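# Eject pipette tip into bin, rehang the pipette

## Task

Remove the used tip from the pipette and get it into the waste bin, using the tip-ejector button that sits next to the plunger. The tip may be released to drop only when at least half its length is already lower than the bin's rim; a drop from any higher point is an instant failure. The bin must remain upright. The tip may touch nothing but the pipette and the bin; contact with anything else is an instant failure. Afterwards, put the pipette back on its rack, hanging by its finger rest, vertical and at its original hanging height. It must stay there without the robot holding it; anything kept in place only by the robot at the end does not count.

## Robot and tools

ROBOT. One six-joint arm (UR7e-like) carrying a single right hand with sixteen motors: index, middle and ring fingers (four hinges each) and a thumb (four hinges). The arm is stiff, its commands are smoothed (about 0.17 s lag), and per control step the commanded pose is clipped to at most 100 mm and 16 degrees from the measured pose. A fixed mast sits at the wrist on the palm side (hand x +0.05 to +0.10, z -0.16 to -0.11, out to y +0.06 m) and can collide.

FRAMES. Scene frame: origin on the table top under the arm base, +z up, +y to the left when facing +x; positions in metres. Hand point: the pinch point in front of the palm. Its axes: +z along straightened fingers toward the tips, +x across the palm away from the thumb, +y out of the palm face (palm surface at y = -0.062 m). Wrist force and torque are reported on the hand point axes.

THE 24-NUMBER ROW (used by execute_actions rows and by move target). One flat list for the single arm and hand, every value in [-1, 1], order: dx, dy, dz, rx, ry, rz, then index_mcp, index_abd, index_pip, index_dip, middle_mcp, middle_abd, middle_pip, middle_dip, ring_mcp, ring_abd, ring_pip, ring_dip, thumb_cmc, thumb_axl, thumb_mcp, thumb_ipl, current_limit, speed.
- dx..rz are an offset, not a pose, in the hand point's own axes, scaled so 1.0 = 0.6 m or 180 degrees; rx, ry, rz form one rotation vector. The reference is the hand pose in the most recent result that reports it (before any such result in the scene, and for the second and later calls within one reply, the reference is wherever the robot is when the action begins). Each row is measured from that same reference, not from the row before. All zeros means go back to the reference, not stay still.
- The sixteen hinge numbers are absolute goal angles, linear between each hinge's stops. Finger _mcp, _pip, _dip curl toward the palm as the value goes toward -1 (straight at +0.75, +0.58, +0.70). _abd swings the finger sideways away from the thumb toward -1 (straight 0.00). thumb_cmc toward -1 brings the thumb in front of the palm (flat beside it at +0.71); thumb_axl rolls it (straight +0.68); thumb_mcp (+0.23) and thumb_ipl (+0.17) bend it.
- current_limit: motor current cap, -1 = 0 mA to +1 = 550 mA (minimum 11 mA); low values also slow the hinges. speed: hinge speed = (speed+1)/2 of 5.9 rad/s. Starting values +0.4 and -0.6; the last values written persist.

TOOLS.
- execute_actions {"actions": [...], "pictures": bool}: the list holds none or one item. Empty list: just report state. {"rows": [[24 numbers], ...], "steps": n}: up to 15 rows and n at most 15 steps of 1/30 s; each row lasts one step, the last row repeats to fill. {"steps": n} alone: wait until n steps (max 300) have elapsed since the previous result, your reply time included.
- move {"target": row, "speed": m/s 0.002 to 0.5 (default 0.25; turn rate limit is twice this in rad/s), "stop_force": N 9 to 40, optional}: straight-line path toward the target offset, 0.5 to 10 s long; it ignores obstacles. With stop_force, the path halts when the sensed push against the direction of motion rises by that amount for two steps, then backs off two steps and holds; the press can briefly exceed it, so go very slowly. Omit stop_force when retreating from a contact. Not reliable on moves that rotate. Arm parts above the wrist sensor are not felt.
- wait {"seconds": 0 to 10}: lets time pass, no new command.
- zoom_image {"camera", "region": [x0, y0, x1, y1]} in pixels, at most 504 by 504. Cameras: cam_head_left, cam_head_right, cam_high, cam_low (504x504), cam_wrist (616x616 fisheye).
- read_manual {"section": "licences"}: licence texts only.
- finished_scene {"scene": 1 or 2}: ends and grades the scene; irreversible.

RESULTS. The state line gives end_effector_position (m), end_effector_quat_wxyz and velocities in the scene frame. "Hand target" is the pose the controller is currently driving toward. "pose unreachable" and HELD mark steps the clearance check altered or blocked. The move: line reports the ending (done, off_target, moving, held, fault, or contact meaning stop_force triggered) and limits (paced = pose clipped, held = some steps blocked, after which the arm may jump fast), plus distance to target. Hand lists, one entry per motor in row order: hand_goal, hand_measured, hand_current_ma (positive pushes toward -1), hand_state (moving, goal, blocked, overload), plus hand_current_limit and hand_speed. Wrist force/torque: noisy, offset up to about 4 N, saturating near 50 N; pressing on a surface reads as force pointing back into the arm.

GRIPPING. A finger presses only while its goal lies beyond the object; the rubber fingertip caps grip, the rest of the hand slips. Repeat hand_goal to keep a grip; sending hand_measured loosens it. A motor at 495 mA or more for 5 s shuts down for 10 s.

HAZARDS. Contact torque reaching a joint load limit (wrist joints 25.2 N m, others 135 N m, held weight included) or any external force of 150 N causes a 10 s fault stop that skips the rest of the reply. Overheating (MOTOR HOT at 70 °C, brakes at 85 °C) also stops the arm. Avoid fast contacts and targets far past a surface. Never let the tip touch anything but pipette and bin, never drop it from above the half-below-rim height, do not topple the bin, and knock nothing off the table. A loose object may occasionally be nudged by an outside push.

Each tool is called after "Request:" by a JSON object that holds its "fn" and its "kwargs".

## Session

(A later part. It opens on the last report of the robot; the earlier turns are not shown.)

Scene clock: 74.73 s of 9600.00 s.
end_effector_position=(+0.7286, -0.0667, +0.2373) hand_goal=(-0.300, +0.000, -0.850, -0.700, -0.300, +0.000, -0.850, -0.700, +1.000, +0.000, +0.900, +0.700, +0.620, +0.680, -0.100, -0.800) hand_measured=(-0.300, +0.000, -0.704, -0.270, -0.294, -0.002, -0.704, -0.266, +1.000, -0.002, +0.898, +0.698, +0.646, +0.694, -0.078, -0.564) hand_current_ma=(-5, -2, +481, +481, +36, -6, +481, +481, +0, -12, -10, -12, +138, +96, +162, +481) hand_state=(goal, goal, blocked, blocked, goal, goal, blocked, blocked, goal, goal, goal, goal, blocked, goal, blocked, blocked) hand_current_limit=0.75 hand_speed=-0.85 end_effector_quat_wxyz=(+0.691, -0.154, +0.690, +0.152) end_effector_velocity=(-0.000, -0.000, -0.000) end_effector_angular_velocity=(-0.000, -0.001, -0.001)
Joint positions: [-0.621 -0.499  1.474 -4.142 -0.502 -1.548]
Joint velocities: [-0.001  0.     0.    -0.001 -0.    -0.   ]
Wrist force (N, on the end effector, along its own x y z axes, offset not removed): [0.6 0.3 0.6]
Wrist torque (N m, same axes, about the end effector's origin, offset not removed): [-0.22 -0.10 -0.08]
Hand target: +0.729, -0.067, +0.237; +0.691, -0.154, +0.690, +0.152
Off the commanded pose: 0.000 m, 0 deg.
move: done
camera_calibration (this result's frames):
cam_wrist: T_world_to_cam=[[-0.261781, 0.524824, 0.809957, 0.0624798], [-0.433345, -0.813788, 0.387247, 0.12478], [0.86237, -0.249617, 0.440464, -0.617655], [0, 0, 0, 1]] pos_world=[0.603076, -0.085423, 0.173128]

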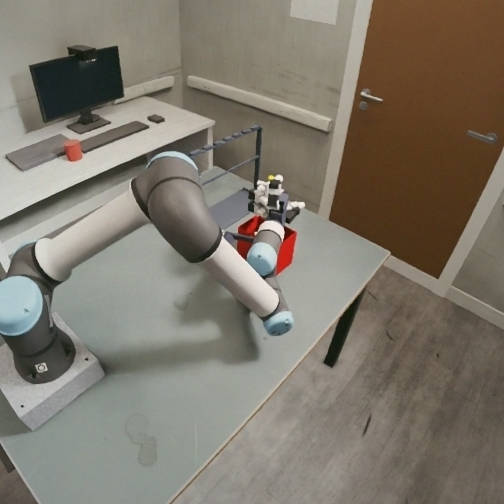

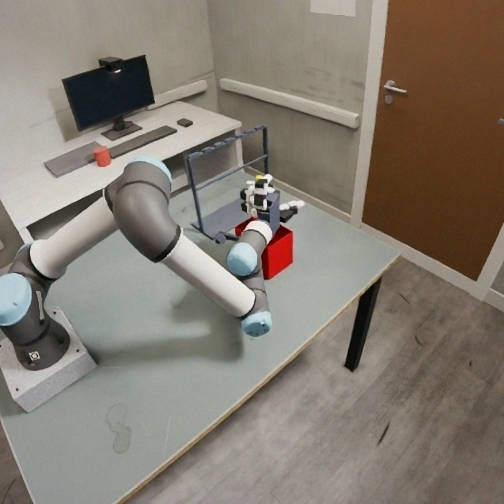

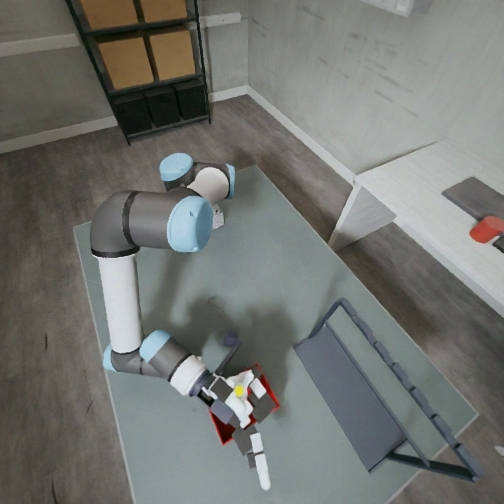

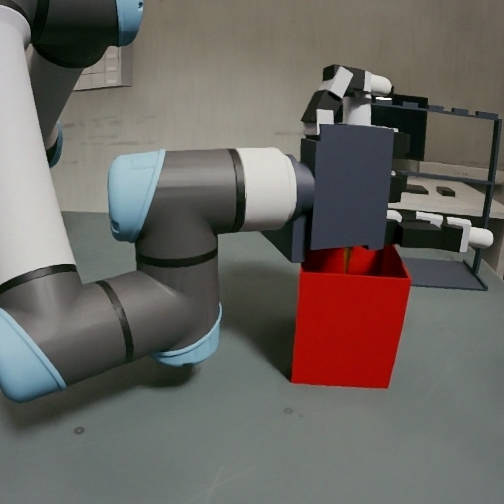

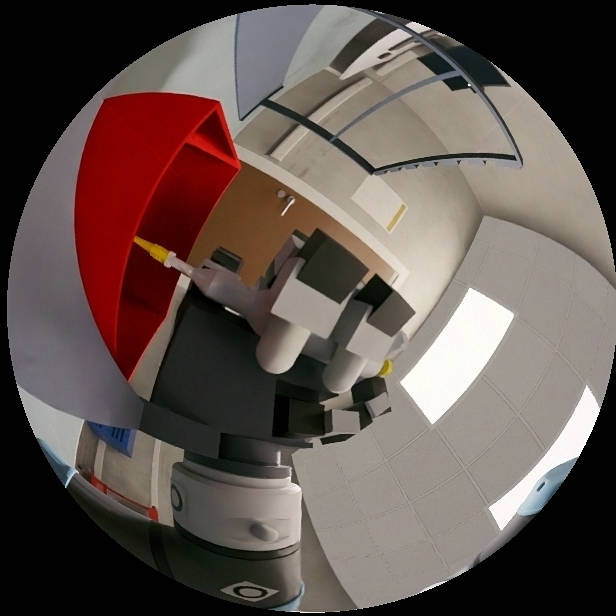

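Request:
{"fn": "execute_actions", "kwargs": {"actions": [{"rows":[[0,0,0,0,0,0,-0.3,0,-0.85,-0.7,-0.3,0,-0.85,-0.7,1,0,0.9,0.7,0.6,0.68,-0.3,-0.9,1,0]]}], "pictures": false}}

Request:
{"fn": "execute_actions", "kwargs": {"actions": [{"rows":[[0,0,0,0,0,0,-0.3,0,-0.85,-0.7,-0.3,0,-0.85,-0.7,1,0,0.9,0.7,0.6,0.68,-0.3,-0.9,0.75,0]],"steps":5}]}}

Scene clock: 78.07 s of 9600.00 s.
end_effector_position=(+0.7286, -0.0667, +0.2373) hand_goal=(-0.300, +0.000, -0.850, -0.700, -0.300, +0.000, -0.850, -0.700, +1.000, +0.000, +0.900, +0.700, +0.600, +0.680, -0.300, -0.900) hand_measured=(-0.300, +0.000, -0.704, -0.272, -0.294, -0.002, -0.704, -0.270, +1.000, -0.002, +0.898, +0.698, +0.646, +0.694, -0.082, -0.566) hand_current_ma=(-5, -2, +550, +550, +36, -6, +550, +550, +0, -12, -10, -12, +249, +96, +550, +550) hand_state=(goal, goal, blocked, blocked, goal, goal, blocked, blocked, goal, goal, goal, goal, blocked, goal, blocked, blocked) hand_current_limit=1.00 hand_speed=0.00 end_effector_quat_wxyz=(+0.691, -0.154, +0.690, +0.152) end_effector_velocity=(-0.000, -0.001, +0.000) end_effector_angular_velocity=(+0.000, -0.000, -0.001)
Joint positions: [-0.621 -0.499  1.474 -4.142 -0.502 -1.548]
Joint velocities: [-0.001 -0.     0.    -0.     0.     0.   ]
Wrist force (N, on the end effector, along its own x y z axes, offset not removed): [-1.6 0.5 -1.9]
Wrist torque (N m, same axes, about the end effector's origin, offset not removed): [0.13 0.24 -0.11]
Hand target: +0.729, -0.067, +0.237; +0.691, -0.154, +0.690, +0.152
Off the commanded pose: 0.000 m, 0 deg.
Steps of this call (steps 1 to 85: nothing new was sent; steps 86 to 100: all 15 steps of this action). Readings (end_effector_position | what the end effector reports):
86: (+0.7286, -0.0667, +0.2373) | hand_goal=(-0.300, +0.000, -0.850, -0.700, -0.300, +0.000, -0.850, -0.700, +1.000, +0.000, +0.900, +0.700, +0.600, +0.680, -0.300, -0.900) hand_measured=(-0.300, +0.000, -0.704, -0.270, -0.294, -0.002, -0.704, -0.266, +1.000, -0.002, +0.898, +0.698, +0.646, +0.694, -0.078, -0.564) hand_current_ma=(-5, -2, +481, +481, +36, -6, +481, +481, +0, -12, -10, -12, +138, +96, +162, +481) hand_state=(goal, goal, blocked, blocked, goal, goal, blocked, blocked, goal, goal, goal, goal, moving, goal, moving, moving) hand_current_limit=1.00 hand_speed=0.00
87: (+0.7286, -0.0667, +0.2373) | hand_goal=(-0.300, +0.000, -0.850, -0.700, -0.300, +0.000, -0.850, -0.700, +1.000, +0.000, +0.900, +0.700, +0.600, +0.680, -0.300, -0.900) hand_measured=(-0.300, +0.000, -0.704, -0.270, -0.294, -0.002, -0.704, -0.266, +1.000, -0.002, +0.898, +0.698, +0.646, +0.694, -0.080, -0.566) hand_current_ma=(-5, -2, +550, +516, +36, -6, +550, +522, +0, -12, -10, -12, +260, +96, +511, +536) hand_state=(goal, goal, moving, moving, goal, goal, moving, moving, goal, goal, goal, goal, moving, goal, moving, moving) hand_current_limit=1.00 hand_speed=0.00
89: (+0.7286, -0.0667, +0.2373) | hand_goal=(-0.300, +0.000, -0.850, -0.700, -0.300, +0.000, -0.850, -0.700, +1.000, +0.000, +0.900, +0.700, +0.600, +0.680, -0.300, -0.900) hand_measured=(-0.300, +0.000, -0.704, -0.272, -0.294, -0.002, -0.704, -0.270, +1.000, -0.002, +0.898, +0.698, +0.646, +0.694, -0.082, -0.566) hand_current_ma=(-5, -2, +550, +550, +36, -6, +550, +550, +0, -12, -10, -12, +250, +96, +550, +550) hand_state=(goal, goal, blocked, moving, goal, goal, blocked, moving, goal, goal, goal, goal, blocked, goal, blocked, blocked) hand_current_limit=1.00 hand_speed=0.00
93: (+0.7286, -0.0667, +0.2373) | hand_goal=(-0.300, +0.000, -0.850, -0.700, -0.300, +0.000, -0.850, -0.700, +1.000, +0.000, +0.900, +0.700, +0.600, +0.680, -0.300, -0.900) hand_measured=(-0.300, +0.000, -0.704, -0.272, -0.294, -0.002, -0.704, -0.270, +1.000, -0.002, +0.898, +0.698, +0.646, +0.694, -0.082, -0.566) hand_current_ma=(-5, -2, +550, +550, +36, -6, +550, +550, +0, -12, -10, -12, +249, +96, +550, +550) hand_state=(goal, goal, blocked, blocked, goal, goal, blocked, blocked, goal, goal, goal, goal, blocked, goal, blocked, blocked) hand_current_limit=1.00 hand_speed=0.00
100: the state above

Scene clock: 78.23 s of 9600.00 s.
end_effector_position=(+0.7286, -0.0667, +0.2373) hand_goal=(-0.300, +0.000, -0.850, -0.700, -0.300, +0.000, -0.850, -0.700, +1.000, +0.000, +0.900, +0.700, +0.600, +0.680, -0.300, -0.900) hand_measured=(-0.300, +0.000, -0.704, -0.272, -0.294, -0.002, -0.704, -0.270, +1.000, -0.002, +0.898, +0.698, +0.646, +0.694, -0.082, -0.566) hand_current_ma=(-5, -2, +481, +481, +36, -6, +481, +481, +0, -12, -10, -12, +249, +96, +481, +481) hand_state=(goal, goal, blocked, blocked, goal, goal, blocked, blocked, goal, goal, goal, goal, blocked, goal, blocked, blocked) hand_current_limit=0.75 hand_speed=0.00 end_effector_quat_wxyz=(+0.691, -0.154, +0.690, +0.152) end_effector_velocity=(-0.000, +0.000, -0.000) end_effector_angular_velocity=(+0.001, +0.001, -0.000)
Joint positions: [-0.621 -0.499  1.474 -4.142 -0.502 -1.548]
Joint velocities: [ 0.     0.     0.001  0.    -0.     0.   ]
Wrist force (N, on the end effector, along its own x y z axes, offset not removed): [0.0 -0.6 -2.3]
Wrist torque (N m, same axes, about the end effector's origin, offset not removed): [0.09 0.00 -0.13]
Hand target: +0.729, -0.067, +0.237; +0.691, -0.154, +0.690, +0.152
Off the commanded pose: 0.000 m, 0 deg.
Steps of this call (steps 1 to 5: all 5 steps of this action). Readings (end_effector_position | what the end effector reports):
1: (+0.7286, -0.0667, +0.2373) | hand_goal=(-0.300, +0.000, -0.850, -0.700, -0.300, +0.000, -0.850, -0.700, +1.000, +0.000, +0.900, +0.700, +0.600, +0.680, -0.300, -0.900) hand_measured=(-0.300, +0.000, -0.704, -0.272, -0.294, -0.002, -0.704, -0.270, +1.000, -0.002, +0.898, +0.698, +0.646, +0.694, -0.082, -0.566) hand_current_ma=(-5, -2, +550, +550, +36, -6, +550, +550, +0, -12, -10, -12, +249, +96, +550, +550) hand_state=(goal, goal, blocked, blocked, goal, goal, blocked, blocked, goal, goal, goal, goal, blocked, goal, blocked, blocked) hand_current_limit=0.75 hand_speed=0.00
2: (+0.7286, -0.0667, +0.2373) | hand_goal=(-0.300, +0.000, -0.850, -0.700, -0.300, +0.000, -0.850, -0.700, +1.000, +0.000, +0.900, +0.700, +0.600, +0.680, -0.300, -0.900) hand_measured=(-0.300, +0.000, -0.704, -0.272, -0.294, -0.002, -0.704, -0.270, +1.000, -0.002, +0.898, +0.698, +0.646, +0.694, -0.082, -0.566) hand_current_ma=(-5, -2, +474, +474, +36, -6, +474, +474, +0, -12, -10, -12, +249, +96, +474, +474) hand_state=(goal, goal, moving, moving, goal, goal, moving, moving, goal, goal, goal, goal, blocked, goal, moving, moving) hand_current_limit=0.75 hand_speed=0.00
4: (+0.7286, -0.0667, +0.2373) | hand_goal=(-0.300, +0.000, -0.850, -0.700, -0.300, +0.000, -0.850, -0.700, +1.000, +0.000, +0.900, +0.700, +0.600, +0.680, -0.300, -0.900) hand_measured=(-0.300, +0.000, -0.704, -0.272, -0.294, -0.002, -0.704, -0.270, +1.000, -0.002, +0.898, +0.698, +0.646, +0.694, -0.082, -0.566) hand_current_ma=(-5, -2, +481, +481, +36, -6, +481, +481, +0, -12, -10, -12, +249, +96, +481, +481) hand_state=(goal, goal, blocked, blocked, goal, goal, blocked, blocked, goal, goal, goal, goal, blocked, goal, blocked, blocked) hand_current_limit=0.75 hand_speed=0.00
5: the state above
camera_calibration (this result's frames):
cam_wrist: T_world_to_cam=[[-0.26174, 0.524794, 0.80999, 0.0624417], [-0.433326, -0.813803, 0.387239, 0.124774], [0.862392, -0.249633, 0.440412, -0.617642], [0, 0, 0, 1]] pos_world=[0.603061, -0.0854119, 0.173122]

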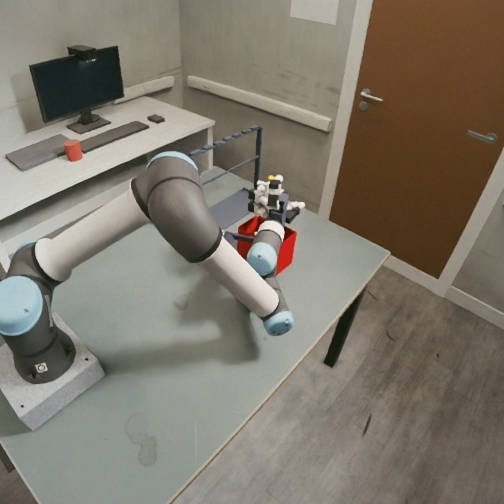

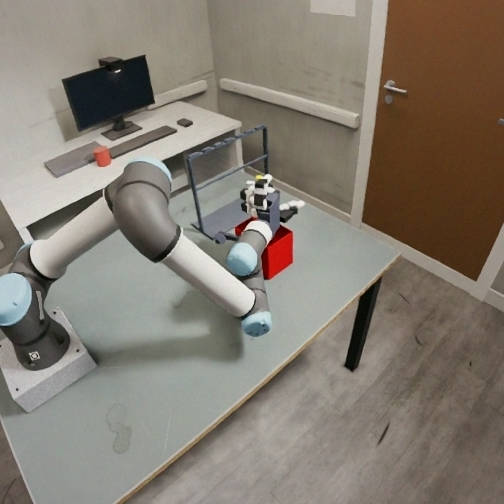

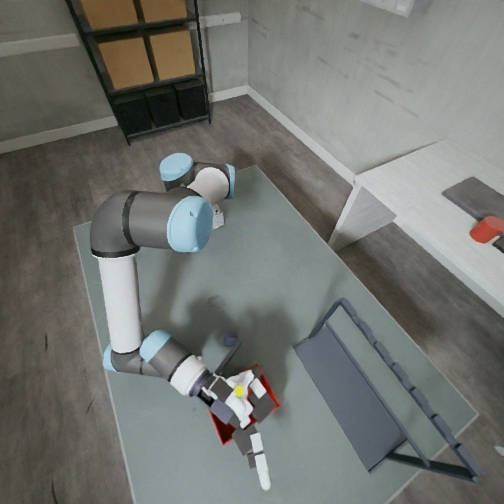

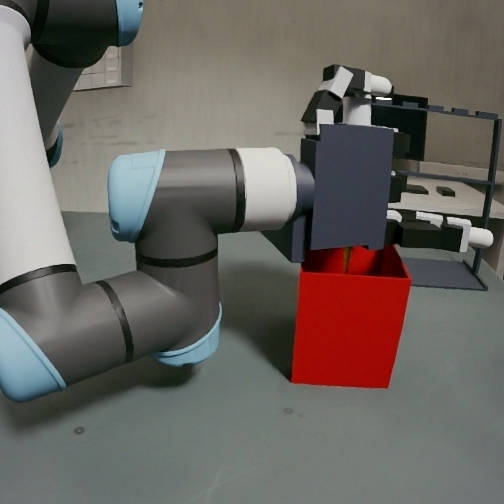

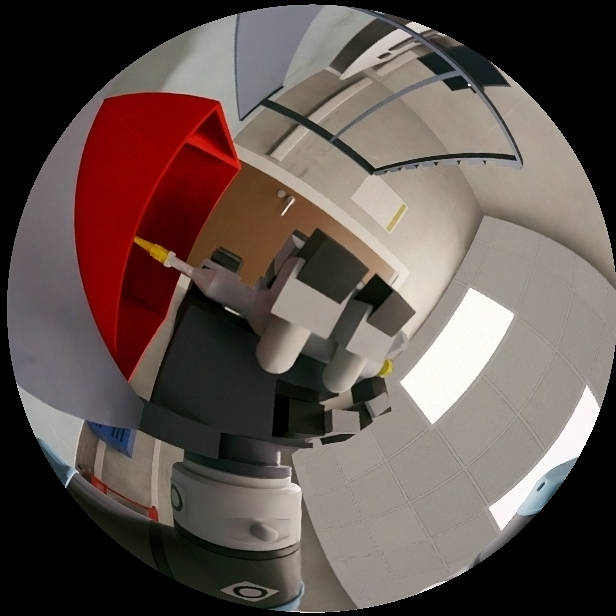

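Shorten the lever and retry.

Request:
{"fn": "move", "kwargs": {"target": [0,0,0,0,0,0,-0.45,0,-0.85,-0.7,-0.45,0,-0.85,-0.7,1,0,0.9,0.7,0.65,0.68,-0.25,-0.1,0.75,-0.7]}}

Request:
{"fn": "zoom_image", "kwargs": {"camera": "cam_low", "region": [290,40,410,140]}}

Request:
{"fn": "move", "kwargs": {"target": [0,0,0,0,0,0,-0.45,0,-0.85,-0.7,-0.45,0,-0.85,-0.7,1,0,0.9,0.7,0.62,0.68,-0.35,-0.9,0.78,1]}}

Request:
{"fn": "zoom_image", "kwargs": {"camera": "cam_low", "region": [290,40,410,140]}}

Scene clock: 83.77 s of 9600.00 s.
end_effector_position=(+0.7286, -0.0667, +0.2373) hand_goal=(-0.450, +0.000, -0.850, -0.700, -0.450, +0.000, -0.850, -0.700, +1.000, +0.000, +0.900, +0.700, +0.650, +0.680, -0.250, -0.100) hand_measured=(-0.312, +0.000, -0.704, -0.272, -0.314, -0.002, -0.704, -0.270, +1.000, -0.002, +0.898, +0.698, +0.676, +0.694, -0.260, -0.114) hand_current_ma=(+481, -2, +481, +481, +481, -6, +481, +481, +0, -12, -10, -12, +148, +93, -73, -90) hand_state=(blocked, goal, blocked, blocked, blocked, goal, blocked, blocked, goal, goal, goal, goal, blocked, goal, goal, goal) hand_current_limit=0.75 hand_speed=-0.70 end_effector_quat_wxyz=(+0.691, -0.154, +0.690, +0.152) end_effector_velocity=(+0.000, +0.000, -0.000) end_effector_angular_velocity=(+0.000, +0.001, +0.001)
Joint positions: [-0.621 -0.499  1.474 -4.142 -0.502 -1.548]
Joint velocities: [ 0.     0.     0.     0.001  0.    -0.001]
Wrist force (N, on the end effector, along its own x y z axes, offset not removed): [2.2 -1.4 1.4]
Wrist torque (N m, same axes, about the end effector's origin, offset not removed): [-0.47 -0.31 -0.04]
Hand target: +0.729, -0.067, +0.237; +0.691, -0.154, +0.690, +0.152
Off the commanded pose: 0.000 m, 0 deg.
After step 90, 1.30 s passed at rest.
move: done
camera_calibration (this result's frames):
cam_wrist: T_world_to_cam=[[-0.26174, 0.524794, 0.80999, 0.0624416], [-0.433326, -0.813803, 0.387239, 0.124774], [0.862393, -0.249634, 0.440411, -0.617642], [0, 0, 0, 1]] pos_world=[0.603061, -0.0854119, 0.173122]

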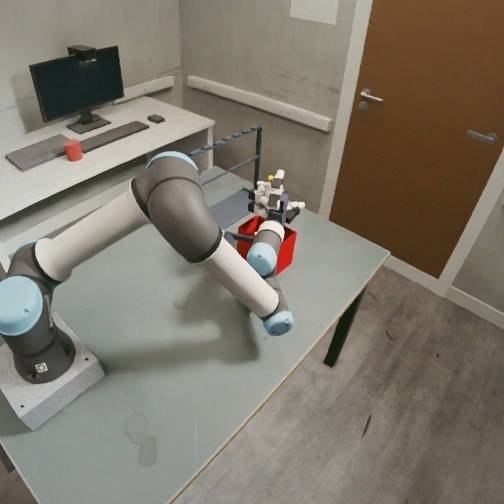

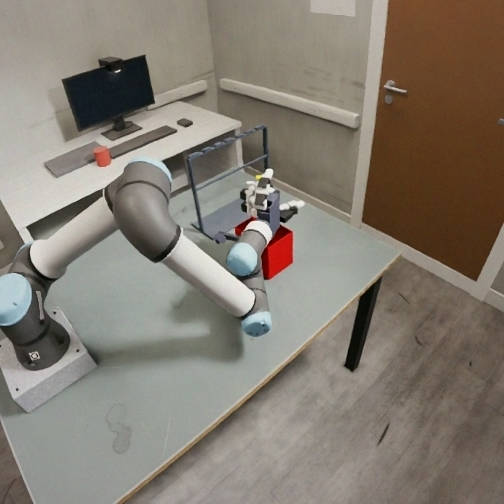

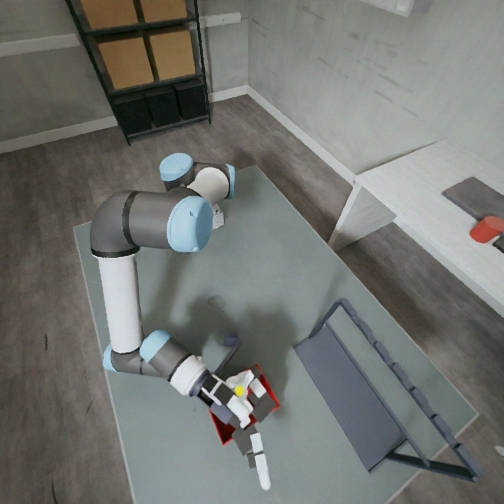

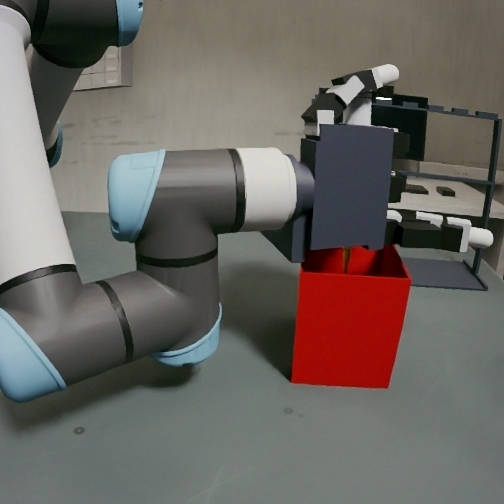

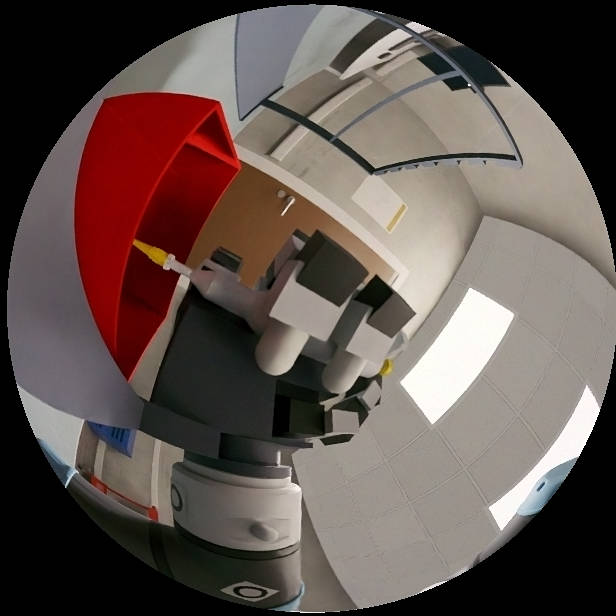

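Region (290, 40, 410, 140) of cam_low's 504x504 image, scaled by 4.200, with more detail than that image has.

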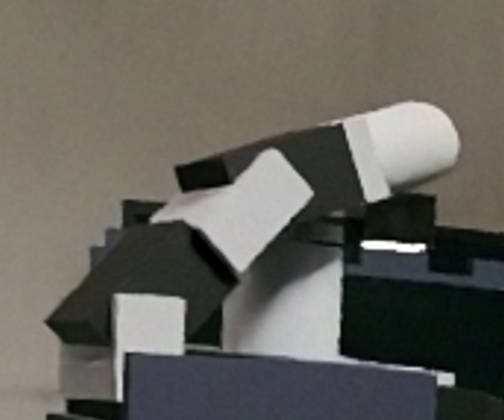

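Scene clock: 84.30 s of 9600.00 s.
end_effector_position=(+0.7286, -0.0667, +0.2373) hand_goal=(-0.450, +0.000, -0.850, -0.700, -0.450, +0.000, -0.850, -0.700, +1.000, +0.000, +0.900, +0.700, +0.620, +0.680, -0.350, -0.900) hand_measured=(-0.314, +0.000, -0.704, -0.272, -0.314, -0.002, -0.704, -0.270, +1.000, -0.002, +0.898, +0.698, +0.676, +0.694, -0.294, -0.276) hand_current_ma=(+489, -2, +489, +489, +489, -6, +489, +489, +0, -12, -10, -12, +313, +97, +411, +489) hand_state=(blocked, goal, blocked, blocked, blocked, goal, blocked, blocked, goal, goal, goal, goal, blocked, goal, blocked, blocked) hand_current_limit=0.78 hand_speed=1.00 end_effector_quat_wxyz=(+0.691, -0.154, +0.690, +0.152) end_effector_velocity=(-0.000, +0.000, -0.000) end_effector_angular_velocity=(-0.001, -0.001, +0.000)
Joint positions: [-0.621 -0.499  1.474 -4.142 -0.502 -1.548]
Joint velocities: [ 0.     0.     0.    -0.002 -0.     0.   ]
Wrist force (N, on the end effector, along its own x y z axes, offset not removed): [0.2 -0.9 0.8]
Wrist torque (N m, same axes, about the end effector's origin, offset not removed): [-0.35 -0.02 -0.04]
Hand target: +0.729, -0.067, +0.237; +0.691, -0.154, +0.690, +0.152
Off the commanded pose: 0.000 m, 0 deg.
move: done
camera_calibration (this result's frames):
cam_wrist: T_world_to_cam=[[-0.26174, 0.524794, 0.80999, 0.0624415], [-0.433326, -0.813803, 0.387239, 0.124774], [0.862393, -0.249633, 0.440411, -0.617642], [0, 0, 0, 1]] pos_world=[0.603061, -0.0854119, 0.173122]

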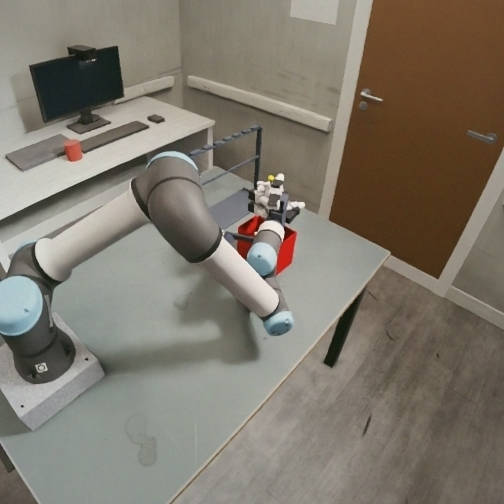

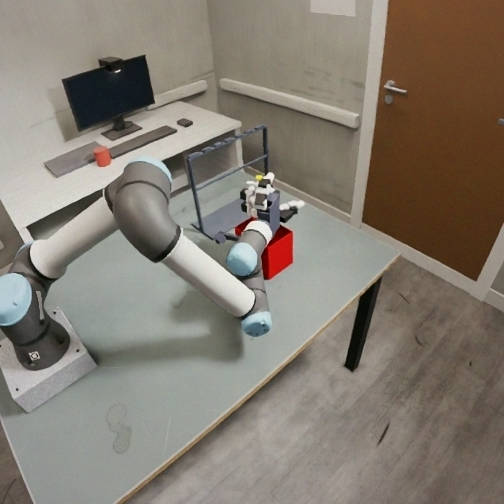

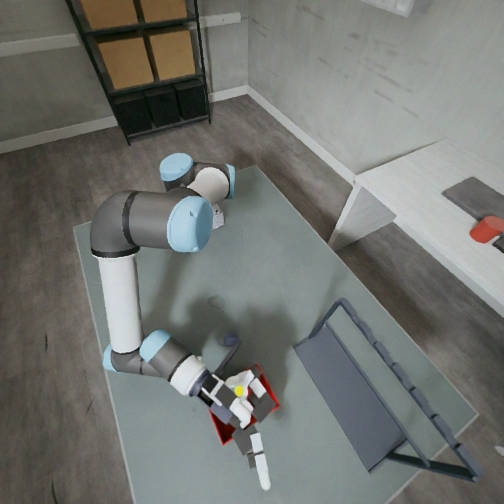

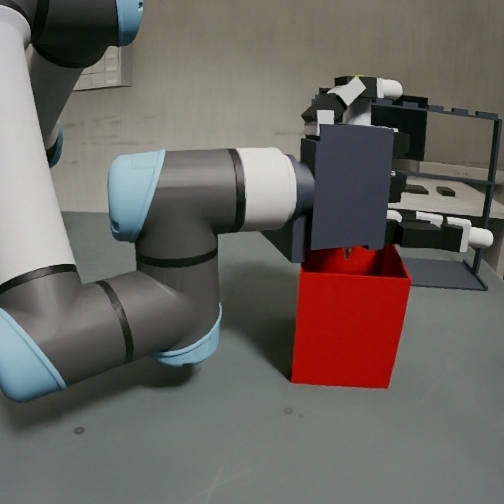

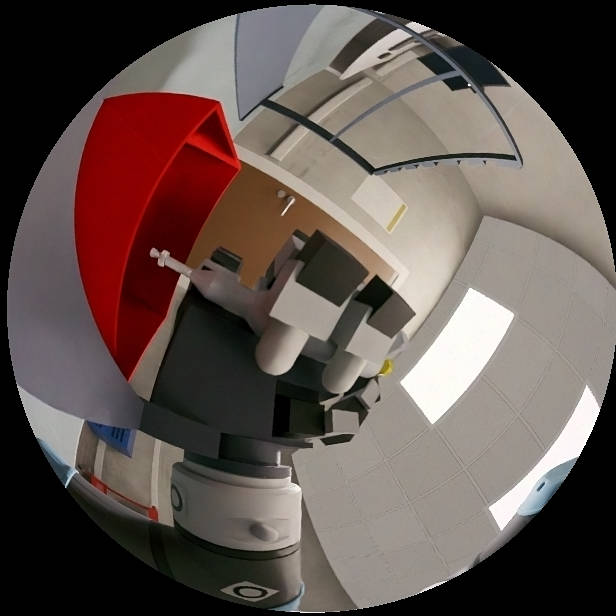

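Region (290, 40, 410, 140) of cam_low's 504x504 image, scaled by 4.200, with more detail than that image has.

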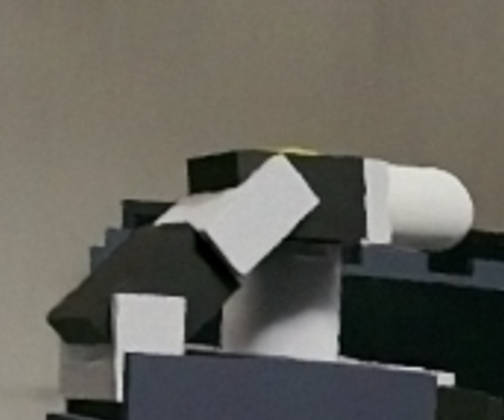

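Request:
{"fn": "move", "kwargs": {"target": [-0.07,0,0,0,0,0,-0.2,0,-0.8,-0.7,-0.2,0,-0.8,-0.7,1,0,0.9,0.7,0.75,0.68,0.23,0.17,0.7,-0.7], "speed": 0.06}}

Request:
{"fn": "move", "kwargs": {"target": [0.026,0.32,0.168,0,0,0,-0.2,0,-0.8,-0.7,-0.2,0,-0.8,-0.7,1,0,0.9,0.7,0.75,0.68,0.23,0.17,0.7,-0.7], "speed": 0.1}}

Request:
{"fn": "zoom_image", "kwargs": {"camera": "cam_high", "region": [280,260,420,400]}}

Request:
{"fn": "zoom_image", "kwargs": {"camera": "cam_low", "region": [270,40,460,230]}}

Scene clock: 89.83 s of 9600.00 s.
end_effector_position=(+0.7286, -0.0667, +0.2793) hand_goal=(-0.200, +0.000, -0.800, -0.700, -0.200, +0.000, -0.800, -0.700, +1.000, +0.000, +0.900, +0.700, +0.750, +0.680, +0.230, +0.170) hand_measured=(-0.202, +0.000, -0.704, -0.272, -0.202, -0.002, -0.704, -0.270, +1.000, -0.002, +0.898, +0.698, +0.748, +0.680, +0.228, +0.168) hand_current_ma=(-15, -2, +467, +468, -12, -6, +468, +468, +0, -12, -10, -12, -9, -6, -14, -15) hand_state=(goal, goal, blocked, blocked, goal, goal, blocked, blocked, goal, goal, goal, goal, goal, goal, goal, goal) hand_current_limit=0.70 hand_speed=-0.70 end_effector_quat_wxyz=(+0.691, -0.154, +0.690, +0.152) end_effector_velocity=(-0.000, -0.000, +0.001) end_effector_angular_velocity=(-0.002, -0.002, -0.000)
Joint positions: [-0.622 -0.58   1.5   -4.087 -0.501 -1.548]
Joint velocities: [-0.    -0.001 -0.001 -0.001  0.    -0.001]
Wrist force (N, on the end effector, along its own x y z axes, offset not removed): [-0.8 -0.5 0.1]
Wrist torque (N m, same axes, about the end effector's origin, offset not removed): [-0.16 0.23 -0.11]
Hand target: +0.729, -0.067, +0.279; +0.691, -0.154, +0.690, +0.152
Off the commanded pose: 0.000 m, 0 deg.
After step 90, 1.23 s passed at rest.
move: done
camera_calibration (this result's frames):
cam_wrist: T_world_to_cam=[[-0.261742, 0.524784, 0.809996, 0.0284604], [-0.433326, -0.813808, 0.387229, 0.108478], [0.862392, -0.249638, 0.44041, -0.63613], [0, 0, 0, 1]] pos_world=[0.603049, -0.0854577, 0.2151]

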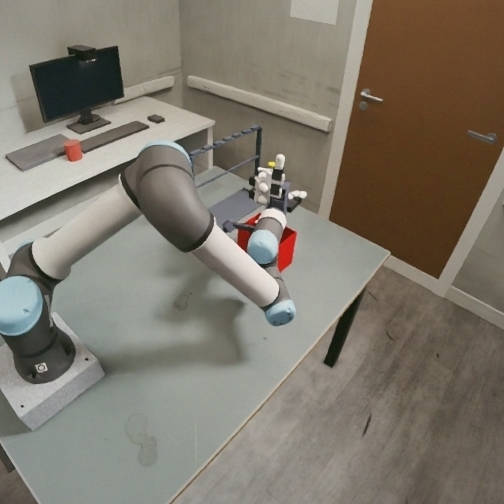

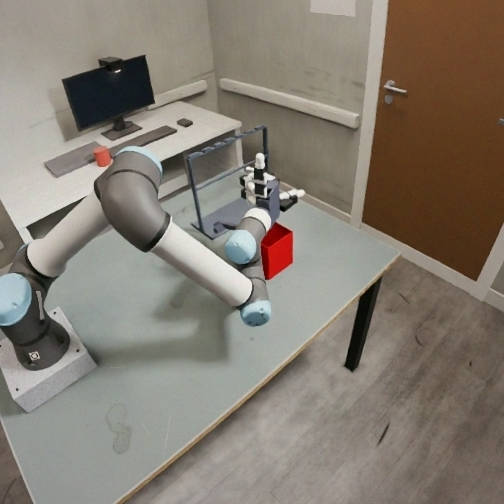

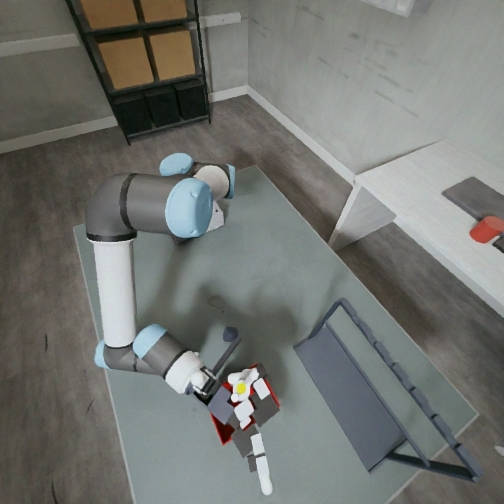

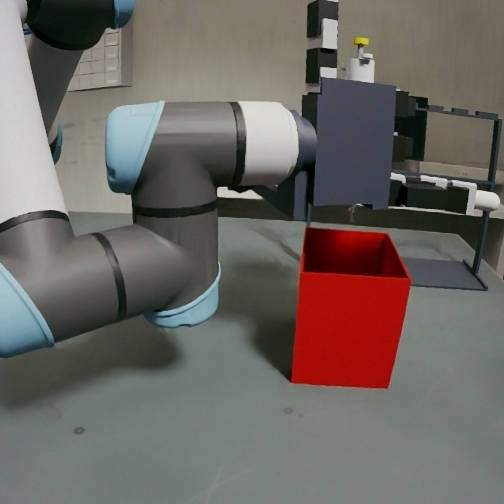

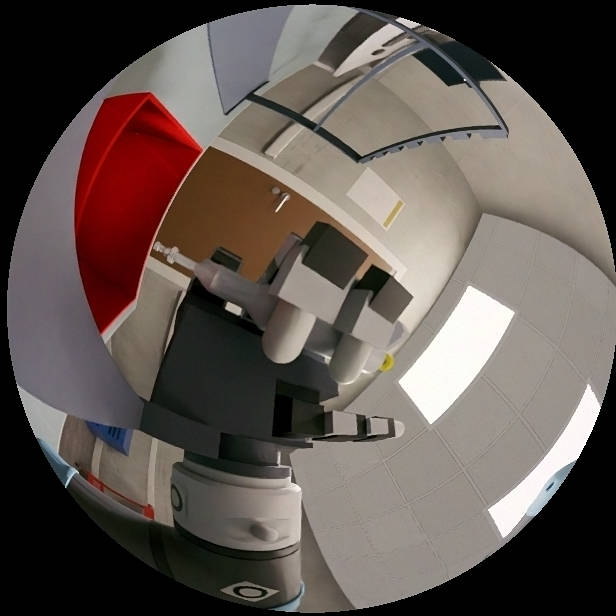

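Scene clock: 92.50 s of 9600.00 s.
end_effector_position=(+0.7385, +0.1497, +0.2641) hand_goal=(-0.200, +0.000, -0.800, -0.700, -0.200, +0.000, -0.800, -0.700, +1.000, +0.000, +0.900, +0.700, +0.750, +0.680, +0.230, +0.170) hand_measured=(-0.202, +0.000, -0.704, -0.272, -0.202, -0.002, -0.704, -0.270, +1.000, -0.002, +0.898, +0.698, +0.748, +0.680, +0.228, +0.168) hand_current_ma=(-14, -2, +467, +467, -11, -6, +467, +467, +0, -12, -10, -12, -6, -6, -13, -15) hand_state=(goal, goal, blocked, blocked, goal, goal, blocked, blocked, goal, goal, goal, goal, goal, goal, goal, goal) hand_current_limit=0.70 hand_speed=-0.70 end_effector_quat_wxyz=(+0.691, -0.154, +0.689, +0.153) end_effector_velocity=(+0.001, +0.002, -0.000) end_effector_angular_velocity=(-0.000, +0.001, +0.000)
Joint positions: [-0.272 -0.608  1.637 -4.187 -0.851 -1.559]
Joint velocities: [ 0.005  0.001 -0.002  0.002 -0.005 -0.   ]
Wrist force (N, on the end effector, along its own x y z axes, offset not removed): [0.4 -3.1 -1.6]
Wrist torque (N m, same axes, about the end effector's origin, offset not removed): [-0.40 -0.10 -0.14]
Hand target: +0.739, +0.150, +0.264; +0.691, -0.154, +0.689, +0.153
Off the commanded pose: 0.001 m, 0 deg.
move: done
camera_calibration (this result's frames):
cam_wrist: T_world_to_cam=[[-0.261939, 0.52434, 0.810219, -0.0700537], [-0.433406, -0.814024, 0.386684, 0.29505], [0.862292, -0.249866, 0.440477, -0.583816], [0, 0, 0, 1]] pos_world=[0.612947, 0.131034, 0.199825]

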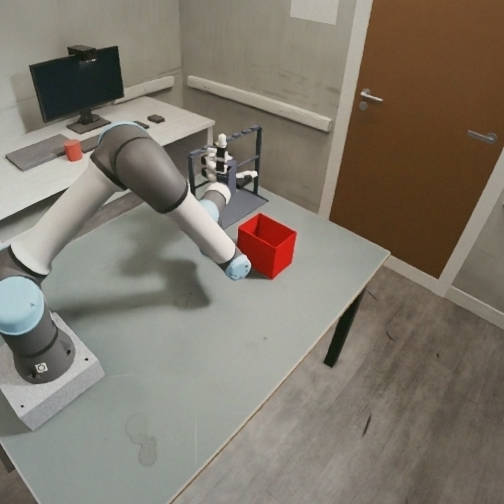

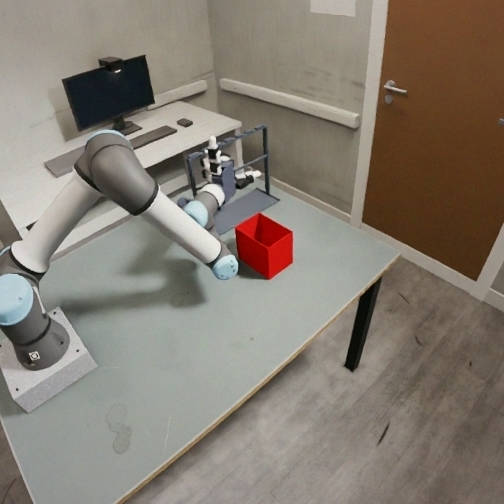

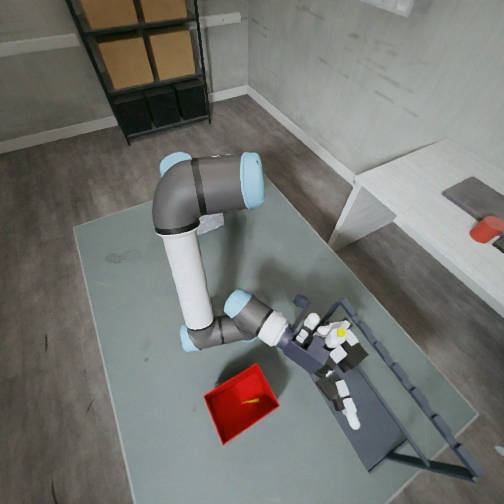

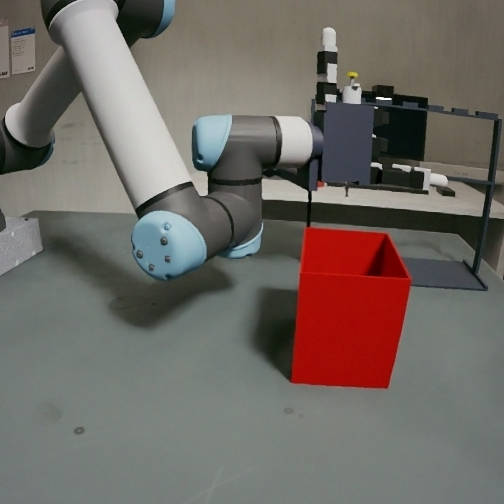

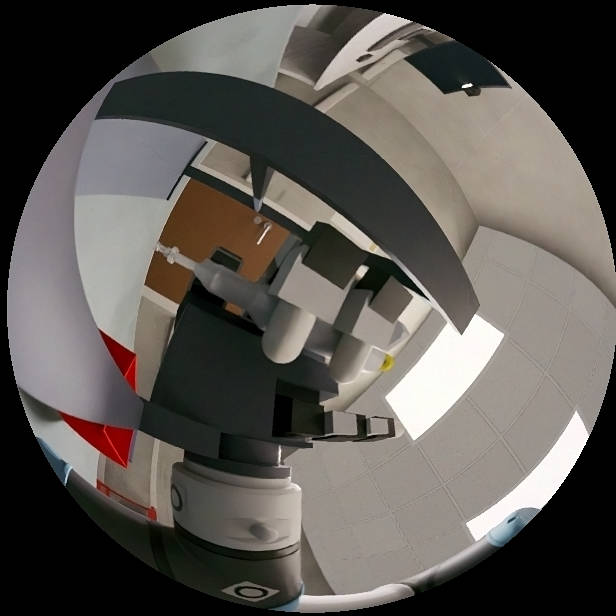

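Region (280, 260, 420, 400) of cam_high's 504x504 image, scaled by 3.600, with more detail than that image has.

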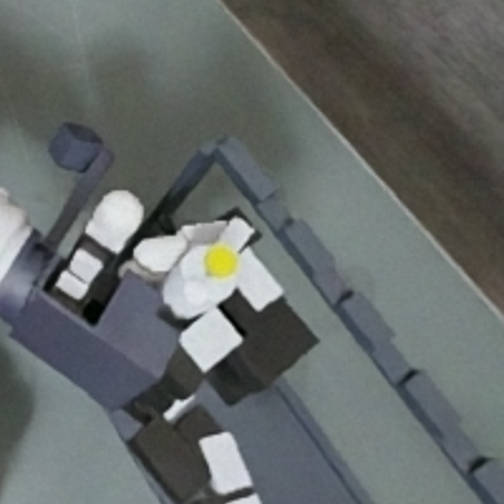

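Region (270, 40, 460, 230) of cam_low's 504x504 image, scaled by 2.653, with more detail than that image has.

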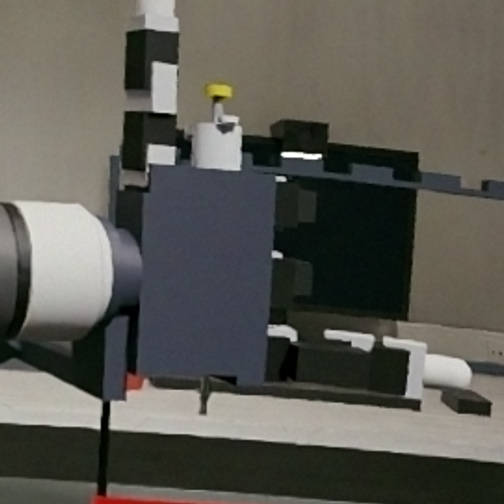

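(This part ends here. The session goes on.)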